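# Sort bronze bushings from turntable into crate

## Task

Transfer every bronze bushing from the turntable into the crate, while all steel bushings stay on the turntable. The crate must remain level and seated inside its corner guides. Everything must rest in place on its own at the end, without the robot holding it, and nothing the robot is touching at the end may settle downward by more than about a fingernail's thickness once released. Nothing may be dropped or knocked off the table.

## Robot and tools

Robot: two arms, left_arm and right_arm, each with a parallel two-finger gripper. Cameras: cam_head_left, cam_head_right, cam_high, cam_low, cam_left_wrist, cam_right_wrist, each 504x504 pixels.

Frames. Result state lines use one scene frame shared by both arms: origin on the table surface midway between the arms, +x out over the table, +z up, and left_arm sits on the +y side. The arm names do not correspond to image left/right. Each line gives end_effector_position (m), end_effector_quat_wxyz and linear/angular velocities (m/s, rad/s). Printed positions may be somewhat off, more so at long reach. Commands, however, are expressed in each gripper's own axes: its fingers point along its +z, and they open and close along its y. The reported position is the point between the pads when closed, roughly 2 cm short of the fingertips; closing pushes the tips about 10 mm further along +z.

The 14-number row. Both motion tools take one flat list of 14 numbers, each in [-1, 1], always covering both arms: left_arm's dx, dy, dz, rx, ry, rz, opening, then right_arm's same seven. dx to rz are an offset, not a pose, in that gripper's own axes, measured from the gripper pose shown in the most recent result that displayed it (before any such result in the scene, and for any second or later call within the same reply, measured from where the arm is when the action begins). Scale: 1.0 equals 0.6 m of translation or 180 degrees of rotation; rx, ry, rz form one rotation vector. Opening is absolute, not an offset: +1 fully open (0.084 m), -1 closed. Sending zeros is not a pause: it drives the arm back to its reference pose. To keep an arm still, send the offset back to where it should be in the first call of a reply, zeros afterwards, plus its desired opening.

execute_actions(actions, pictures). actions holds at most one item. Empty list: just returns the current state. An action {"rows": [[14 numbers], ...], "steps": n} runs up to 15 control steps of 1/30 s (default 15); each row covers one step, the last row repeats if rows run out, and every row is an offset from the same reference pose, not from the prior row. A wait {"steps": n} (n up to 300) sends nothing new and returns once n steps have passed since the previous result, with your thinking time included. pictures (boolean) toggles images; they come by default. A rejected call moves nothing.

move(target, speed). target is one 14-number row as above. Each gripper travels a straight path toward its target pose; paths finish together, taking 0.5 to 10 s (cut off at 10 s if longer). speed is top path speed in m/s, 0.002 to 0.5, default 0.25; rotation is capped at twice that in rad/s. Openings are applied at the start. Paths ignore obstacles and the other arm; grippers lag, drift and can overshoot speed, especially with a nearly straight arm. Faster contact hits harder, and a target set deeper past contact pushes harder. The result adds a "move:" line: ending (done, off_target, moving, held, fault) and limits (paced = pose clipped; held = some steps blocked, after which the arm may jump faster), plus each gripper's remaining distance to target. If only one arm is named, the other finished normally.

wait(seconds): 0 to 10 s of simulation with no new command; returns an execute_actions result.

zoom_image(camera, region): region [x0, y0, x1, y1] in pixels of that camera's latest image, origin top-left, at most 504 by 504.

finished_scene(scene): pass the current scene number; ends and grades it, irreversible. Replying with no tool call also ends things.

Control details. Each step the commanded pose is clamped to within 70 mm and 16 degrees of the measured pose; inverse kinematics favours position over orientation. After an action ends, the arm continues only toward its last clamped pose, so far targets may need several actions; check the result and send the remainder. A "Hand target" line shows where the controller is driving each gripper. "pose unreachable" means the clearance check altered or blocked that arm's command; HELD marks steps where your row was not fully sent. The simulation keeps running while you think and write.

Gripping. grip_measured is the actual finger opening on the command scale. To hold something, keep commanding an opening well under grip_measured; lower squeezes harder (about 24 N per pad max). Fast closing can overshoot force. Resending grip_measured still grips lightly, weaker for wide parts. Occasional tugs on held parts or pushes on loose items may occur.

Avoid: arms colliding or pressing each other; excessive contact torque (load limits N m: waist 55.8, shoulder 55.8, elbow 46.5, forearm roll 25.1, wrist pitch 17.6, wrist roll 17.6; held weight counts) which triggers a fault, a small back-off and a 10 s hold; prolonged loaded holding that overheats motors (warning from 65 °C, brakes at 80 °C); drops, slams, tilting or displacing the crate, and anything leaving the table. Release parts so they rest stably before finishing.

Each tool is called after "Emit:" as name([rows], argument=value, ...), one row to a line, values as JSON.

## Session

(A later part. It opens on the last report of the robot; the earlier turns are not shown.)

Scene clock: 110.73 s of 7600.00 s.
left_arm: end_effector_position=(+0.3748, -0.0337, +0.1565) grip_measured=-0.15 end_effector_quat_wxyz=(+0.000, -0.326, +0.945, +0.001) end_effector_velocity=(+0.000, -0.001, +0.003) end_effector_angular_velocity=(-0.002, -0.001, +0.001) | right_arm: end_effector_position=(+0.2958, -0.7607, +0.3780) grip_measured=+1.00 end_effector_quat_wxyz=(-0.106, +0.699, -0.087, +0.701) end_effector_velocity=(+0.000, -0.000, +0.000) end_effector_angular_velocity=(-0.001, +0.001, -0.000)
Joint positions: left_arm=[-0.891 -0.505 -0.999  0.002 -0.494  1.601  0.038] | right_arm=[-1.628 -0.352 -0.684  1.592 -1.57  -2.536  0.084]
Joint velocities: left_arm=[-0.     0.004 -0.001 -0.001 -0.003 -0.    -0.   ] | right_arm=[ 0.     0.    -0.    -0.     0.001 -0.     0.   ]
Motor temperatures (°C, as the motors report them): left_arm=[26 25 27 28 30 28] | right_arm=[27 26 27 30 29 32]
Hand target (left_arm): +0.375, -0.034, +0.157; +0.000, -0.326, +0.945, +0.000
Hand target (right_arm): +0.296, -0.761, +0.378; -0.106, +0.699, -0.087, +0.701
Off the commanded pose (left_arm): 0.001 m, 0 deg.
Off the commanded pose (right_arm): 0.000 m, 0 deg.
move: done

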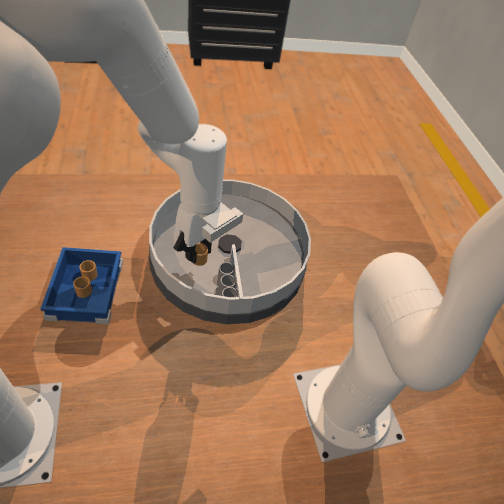

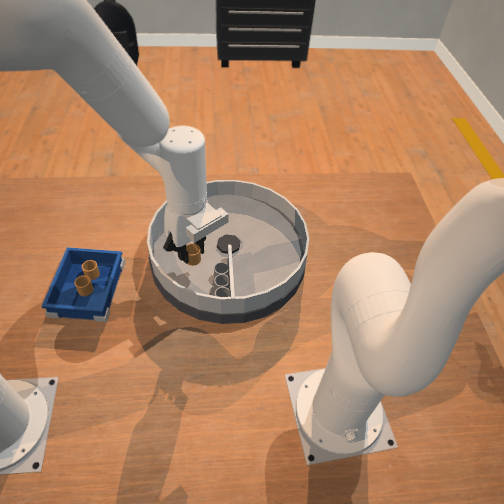

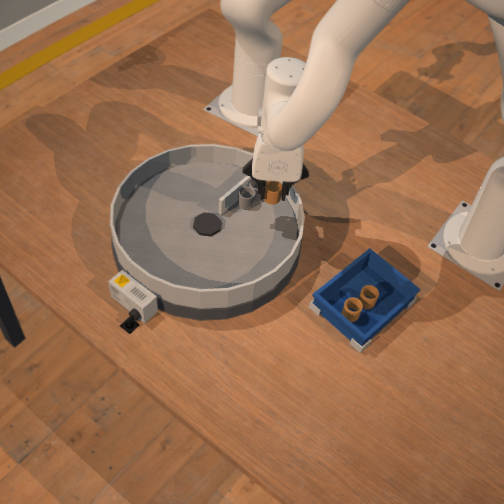

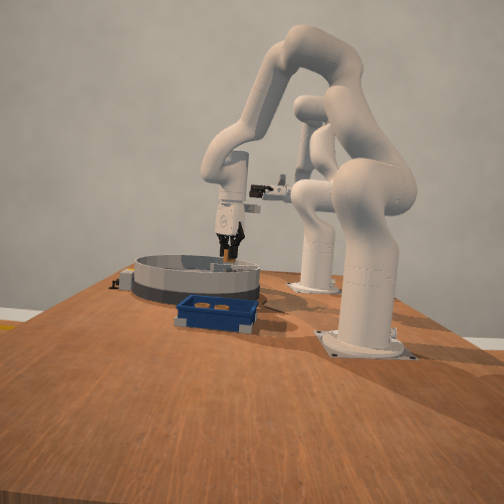

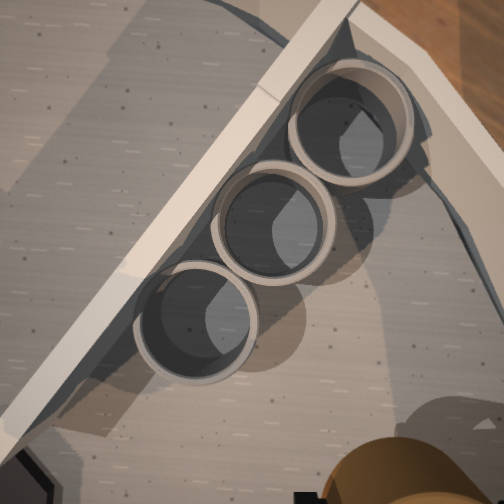

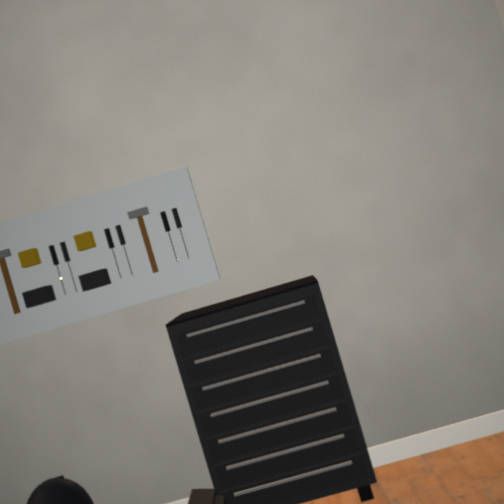

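Emit:
move(target=[-0.241,0.417,0.02,0,0,0.244,-0.5,0,0,0,0,0,0,1], speed=0.3)

Emit:
move(target=[0,0,0.178,0,0,0,-0.5,0,0,0,0,0,0,1], speed=0.1)

Emit:
move(target=[0,0,0,0,0,0,0,0,0,0,0,0,0,1])

Emit:
move(target=[0,0,-0.12,0,0,0,0,0,0,0,0,0,0,1])

Scene clock: 113.83 s of 7600.00 s.
left_arm: end_effector_position=(+0.3330, +0.2516, +0.1447) grip_measured=-0.15 end_effector_quat_wxyz=(-0.000, +0.051, +0.999, +0.001) end_effector_velocity=(-0.000, +0.001, +0.000) end_effector_angular_velocity=(-0.011, +0.007, -0.003) | right_arm: end_effector_position=(+0.2958, -0.7607, +0.3780) grip_measured=+1.00 end_effector_quat_wxyz=(-0.106, +0.699, -0.087, +0.701) end_effector_velocity=(-0.000, -0.001, -0.000) end_effector_angular_velocity=(+0.000, +0.001, -0.001)
Joint positions: left_arm=[-0.392 -0.117 -0.419  0.003 -0.302  2.865  0.038] | right_arm=[-1.628 -0.352 -0.684  1.592 -1.57  -2.536  0.084]
Joint velocities: left_arm=[ 0.014  0.001  0.001 -0.042 -0.002  0.057  0.   ] | right_arm=[-0.001 -0.001 -0.001  0.     0.001 -0.     0.   ]
Motor temperatures (°C, as the motors report them): left_arm=[26 25 27 28 30 28] | right_arm=[27 26 27 30 29 32]
Hand target (left_arm): +0.333, +0.252, +0.145; -0.000, +0.051, +0.999, +0.000
Hand target (right_arm): +0.296, -0.761, +0.378; -0.106, +0.699, -0.087, +0.701
Off the commanded pose (left_arm): 0.002 m, 0 deg.
Off the commanded pose (right_arm): 0.000 m, 0 deg.
move: done

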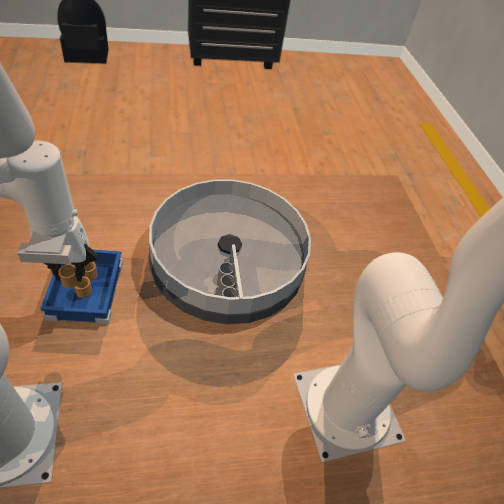

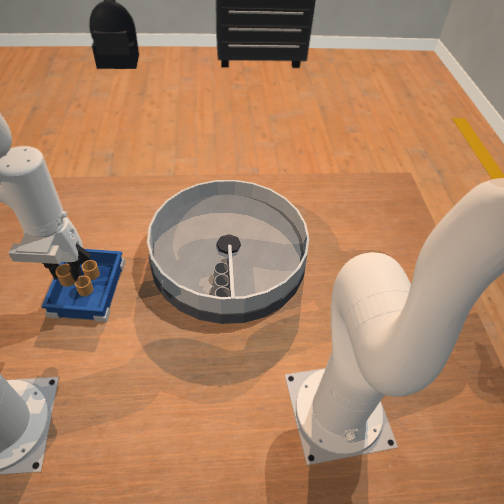

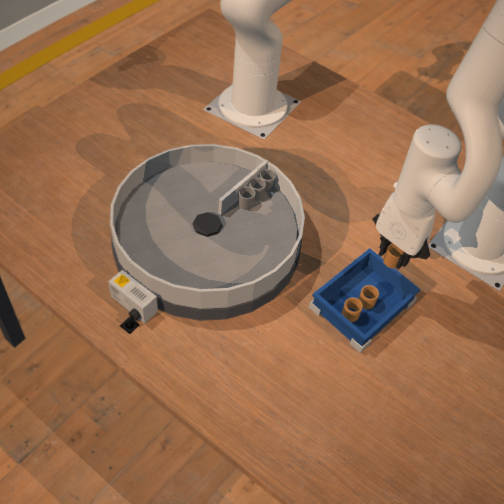

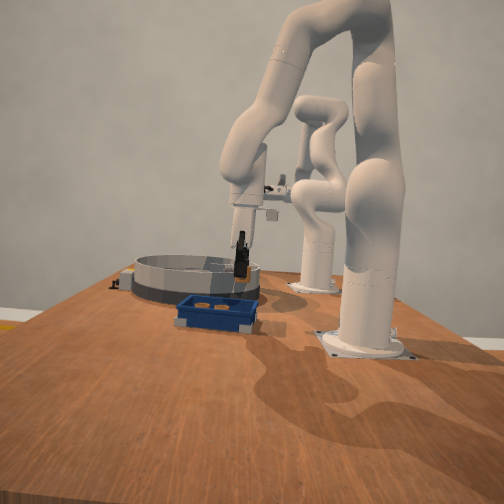

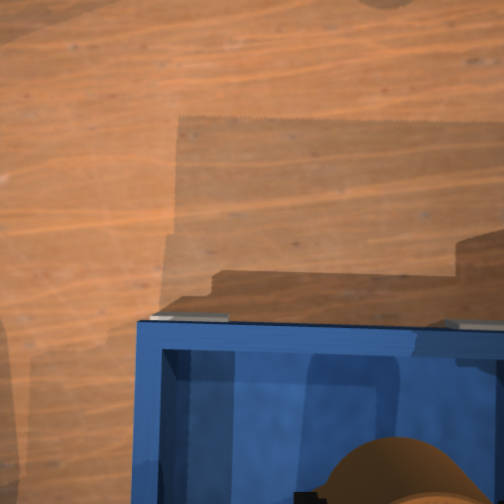

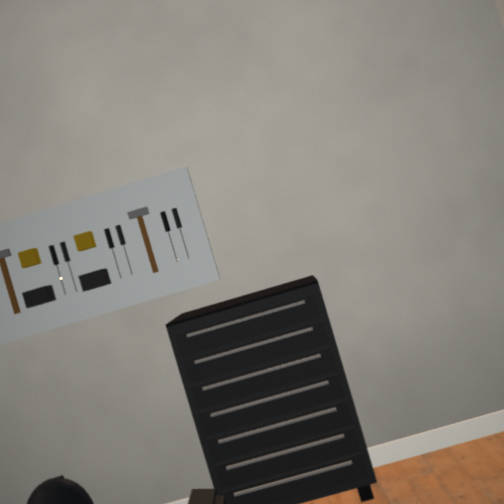

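Scene clock: 115.33 s of 7600.00 s.
left_arm: end_effector_position=(+0.3330, +0.2517, +0.0385) grip_measured=-0.15 end_effector_quat_wxyz=(-0.000, +0.051, +0.999, -0.000) end_effector_velocity=(-0.000, +0.000, -0.002) end_effector_angular_velocity=(+0.001, +0.000, +0.001) | right_arm: end_effector_position=(+0.2958, -0.7607, +0.3780) grip_measured=+1.00 end_effector_quat_wxyz=(-0.106, +0.699, -0.087, +0.701) end_effector_velocity=(+0.000, -0.000, -0.001) end_effector_angular_velocity=(+0.001, +0.001, +0.000)
Joint positions: left_arm=[-0.391 -0.466 -0.443  0.007  0.023  2.863  0.038] | right_arm=[-1.628 -0.352 -0.684  1.592 -1.57  -2.536  0.084]
Joint velocities: left_arm=[-0.    -0.005 -0.001 -0.032  0.004  0.031  0.   ] | right_arm=[ 0.001 -0.001 -0.     0.     0.001 -0.     0.   ]
Motor temperatures (°C, as the motors report them): left_arm=[26 25 27 28 30 28] | right_arm=[27 26 27 30 29 32]
Hand target (left_arm): +0.333, +0.252, +0.038; -0.000, +0.051, +0.999, +0.000
Hand target (right_arm): +0.296, -0.761, +0.378; -0.106, +0.699, -0.087, +0.701
Off the commanded pose (left_arm): 0.001 m, 0 deg.
Off the commanded pose (right_arm): 0.000 m, 0 deg.
move: done

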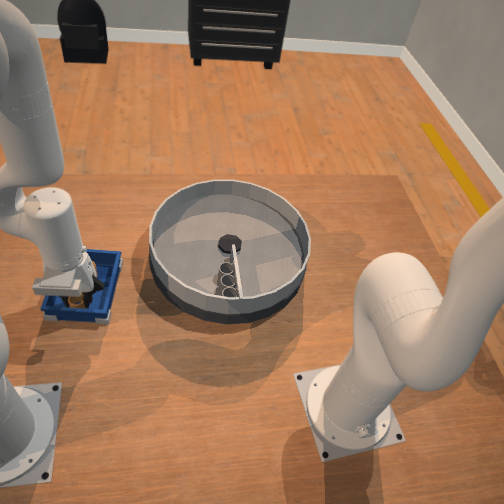

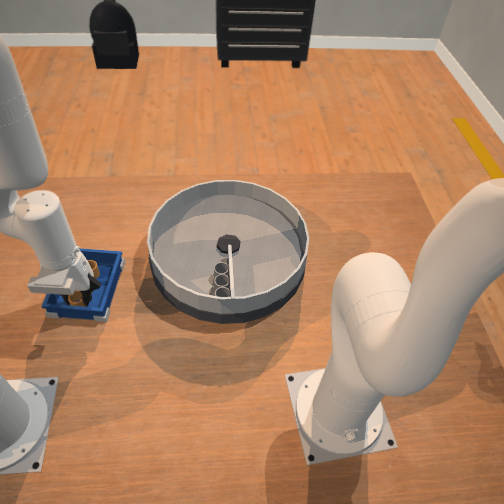

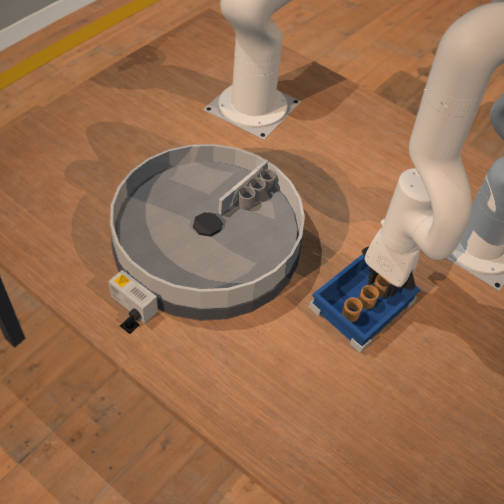

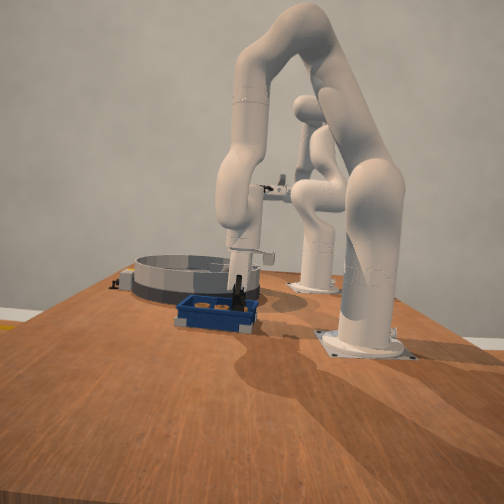

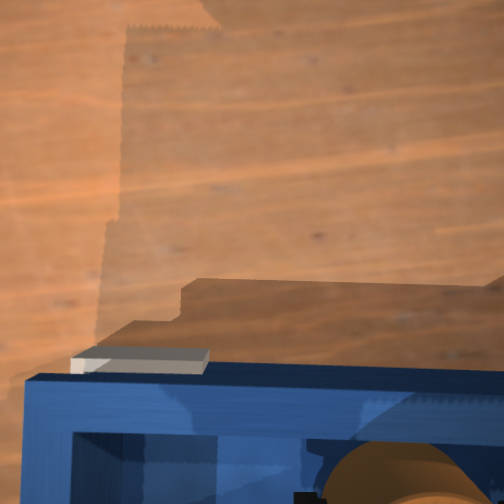

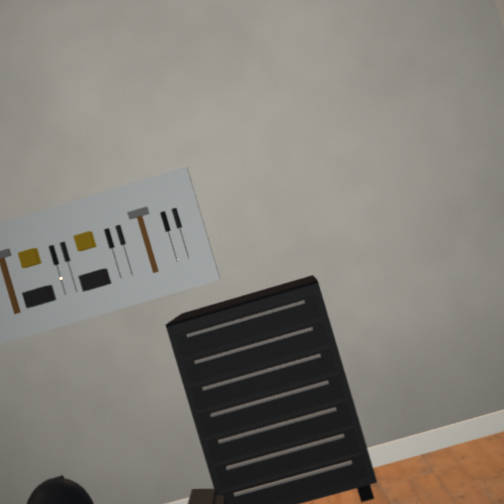

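Scene clock: 115.83 s of 7600.00 s.
left_arm: end_effector_position=(+0.3330, +0.2517, +0.0385) grip_measured=-0.01 end_effector_quat_wxyz=(-0.000, +0.051, +0.999, -0.000) end_effector_velocity=(+0.000, -0.000, +0.000) end_effector_angular_velocity=(-0.000, -0.000, -0.001) | right_arm: end_effector_position=(+0.2958, -0.7607, +0.3780) grip_measured=+1.00 end_effector_quat_wxyz=(-0.106, +0.699, -0.087, +0.701) end_effector_velocity=(-0.000, -0.000, +0.000) end_effector_angular_velocity=(-0.000, -0.001, -0.000)
Joint positions: left_arm=[-0.391 -0.466 -0.443  0.006  0.023  2.863  0.044] | right_arm=[-1.628 -0.352 -0.684  1.592 -1.57  -2.536  0.084]
Joint velocities: left_arm=[-0.001  0.     0.     0.     0.    -0.     0.   ] | right_arm=[-0.     0.    -0.     0.    -0.001 -0.     0.   ]
Motor temperatures (°C, as the motors report them): left_arm=[26 25 27 28 30 28] | right_arm=[27 26 27 30 29 32]
Hand target (left_arm): +0.333, +0.252, +0.038; -0.000, +0.051, +0.999, -0.000
Hand target (right_arm): +0.296, -0.761, +0.378; -0.106, +0.699, -0.087, +0.701
Off the commanded pose (left_arm): 0.000 m, 0 deg.
Off the commanded pose (right_arm): 0.000 m, 0 deg.
move: done

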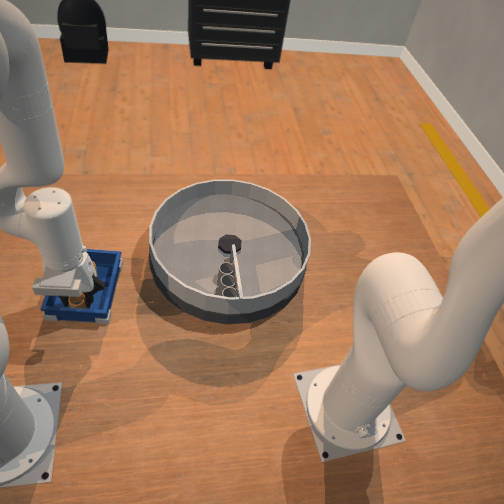

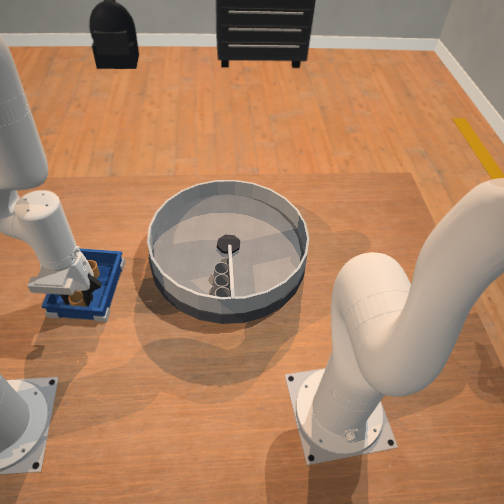

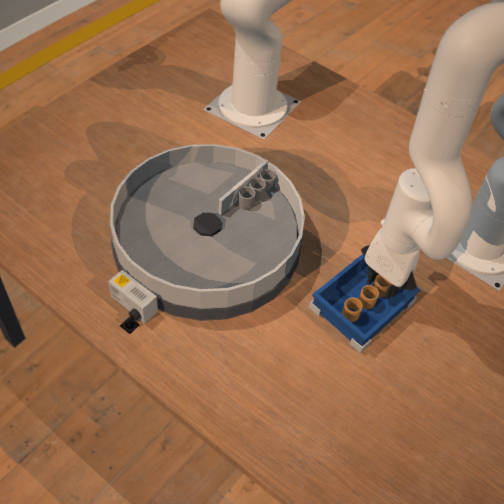

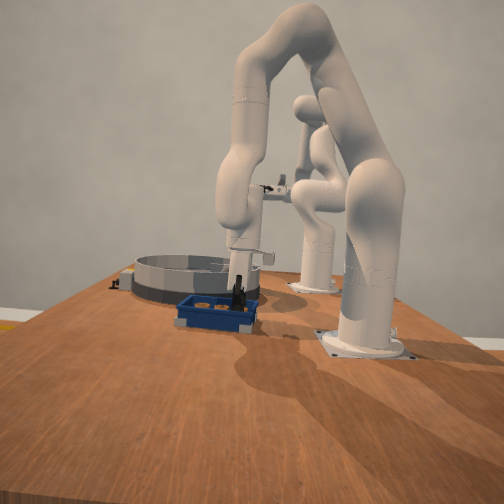

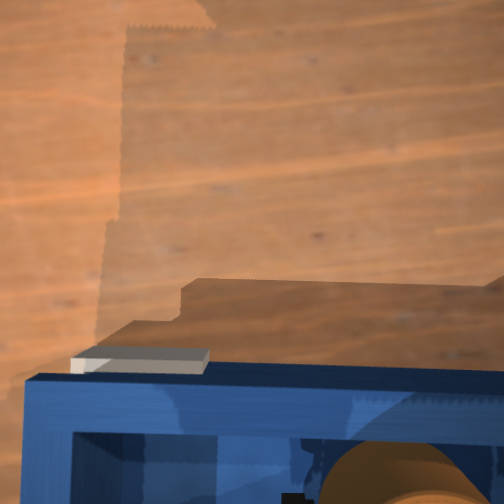

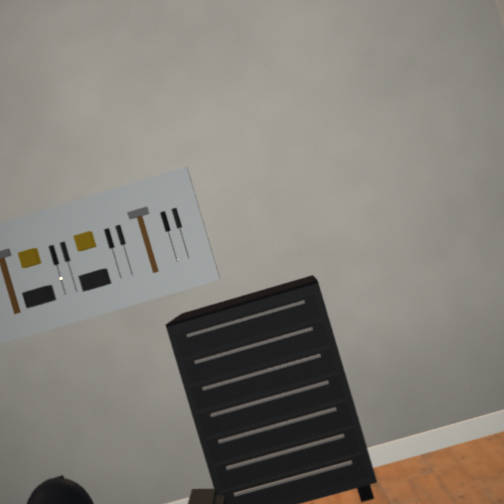

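Scene clock: 116.73 s of 7600.00 s.
left_arm: end_effector_position=(+0.3330, +0.2517, +0.1099) grip_measured=-0.01 end_effector_quat_wxyz=(-0.000, +0.051, +0.999, +0.000) end_effector_velocity=(+0.000, -0.000, +0.002) end_effector_angular_velocity=(-0.001, -0.002, -0.000) | right_arm: end_effector_position=(+0.2958, -0.7607, +0.3780) grip_measured=+1.00 end_effector_quat_wxyz=(-0.106, +0.699, -0.087, +0.701) end_effector_velocity=(-0.000, -0.000, -0.000) end_effector_angular_velocity=(+0.000, +0.000, -0.001)
Joint positions: left_arm=[-0.391 -0.225 -0.417 -0.001 -0.192  2.87   0.044] | right_arm=[-1.628 -0.352 -0.684  1.592 -1.57  -2.536  0.084]
Joint velocities: left_arm=[-0.     0.006 -0.    -0.    -0.005  0.001  0.   ] | right_arm=[-0.001  0.     0.    -0.     0.     0.    -0.   ]
Motor temperatures (°C, as the motors report them): left_arm=[26 25 27 28 30 28] | right_arm=[27 26 27 30 29 32]
Hand target (left_arm): +0.333, +0.252, +0.110; -0.000, +0.051, +0.999, -0.000
Hand target (right_arm): +0.296, -0.761, +0.378; -0.106, +0.699, -0.087, +0.701
Off the commanded pose (left_arm): 0.001 m, 0 deg.
Off the commanded pose (right_arm): 0.000 m, 0 deg.
move: done

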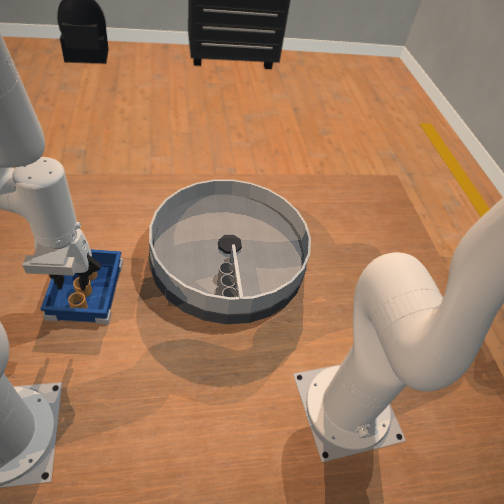

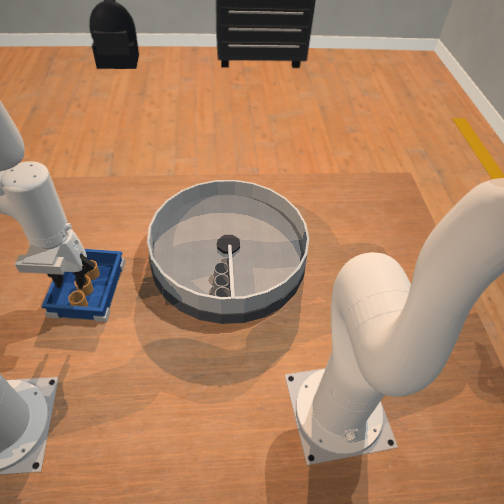

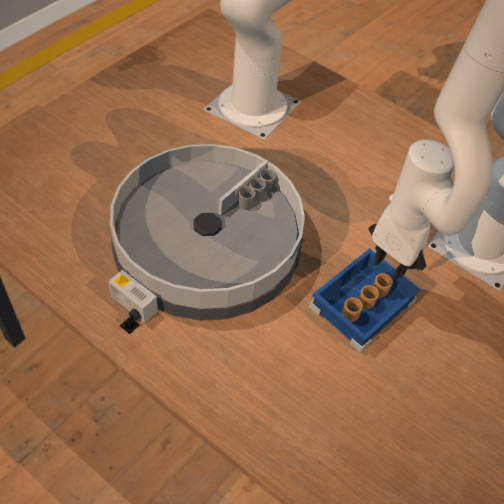

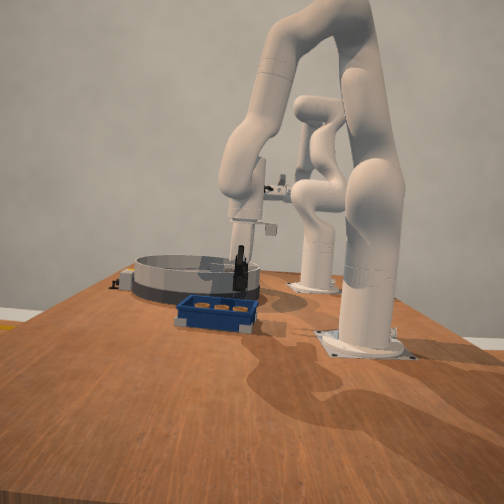

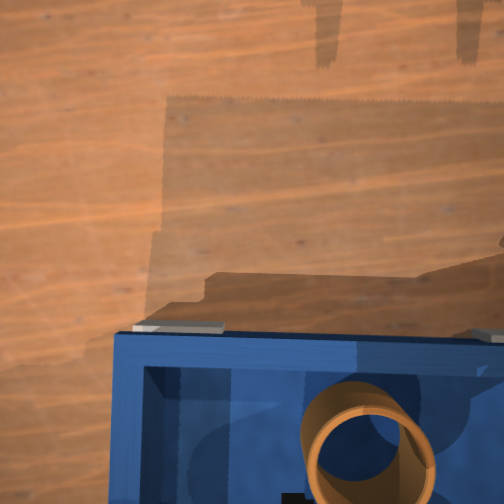

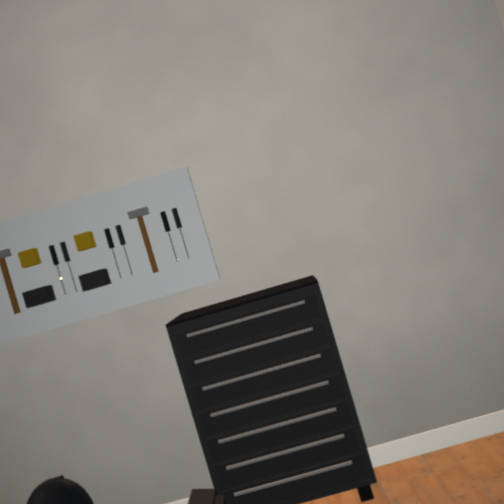

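Emit:
finished_scene(scene=1)

The scene is finished: the task was done.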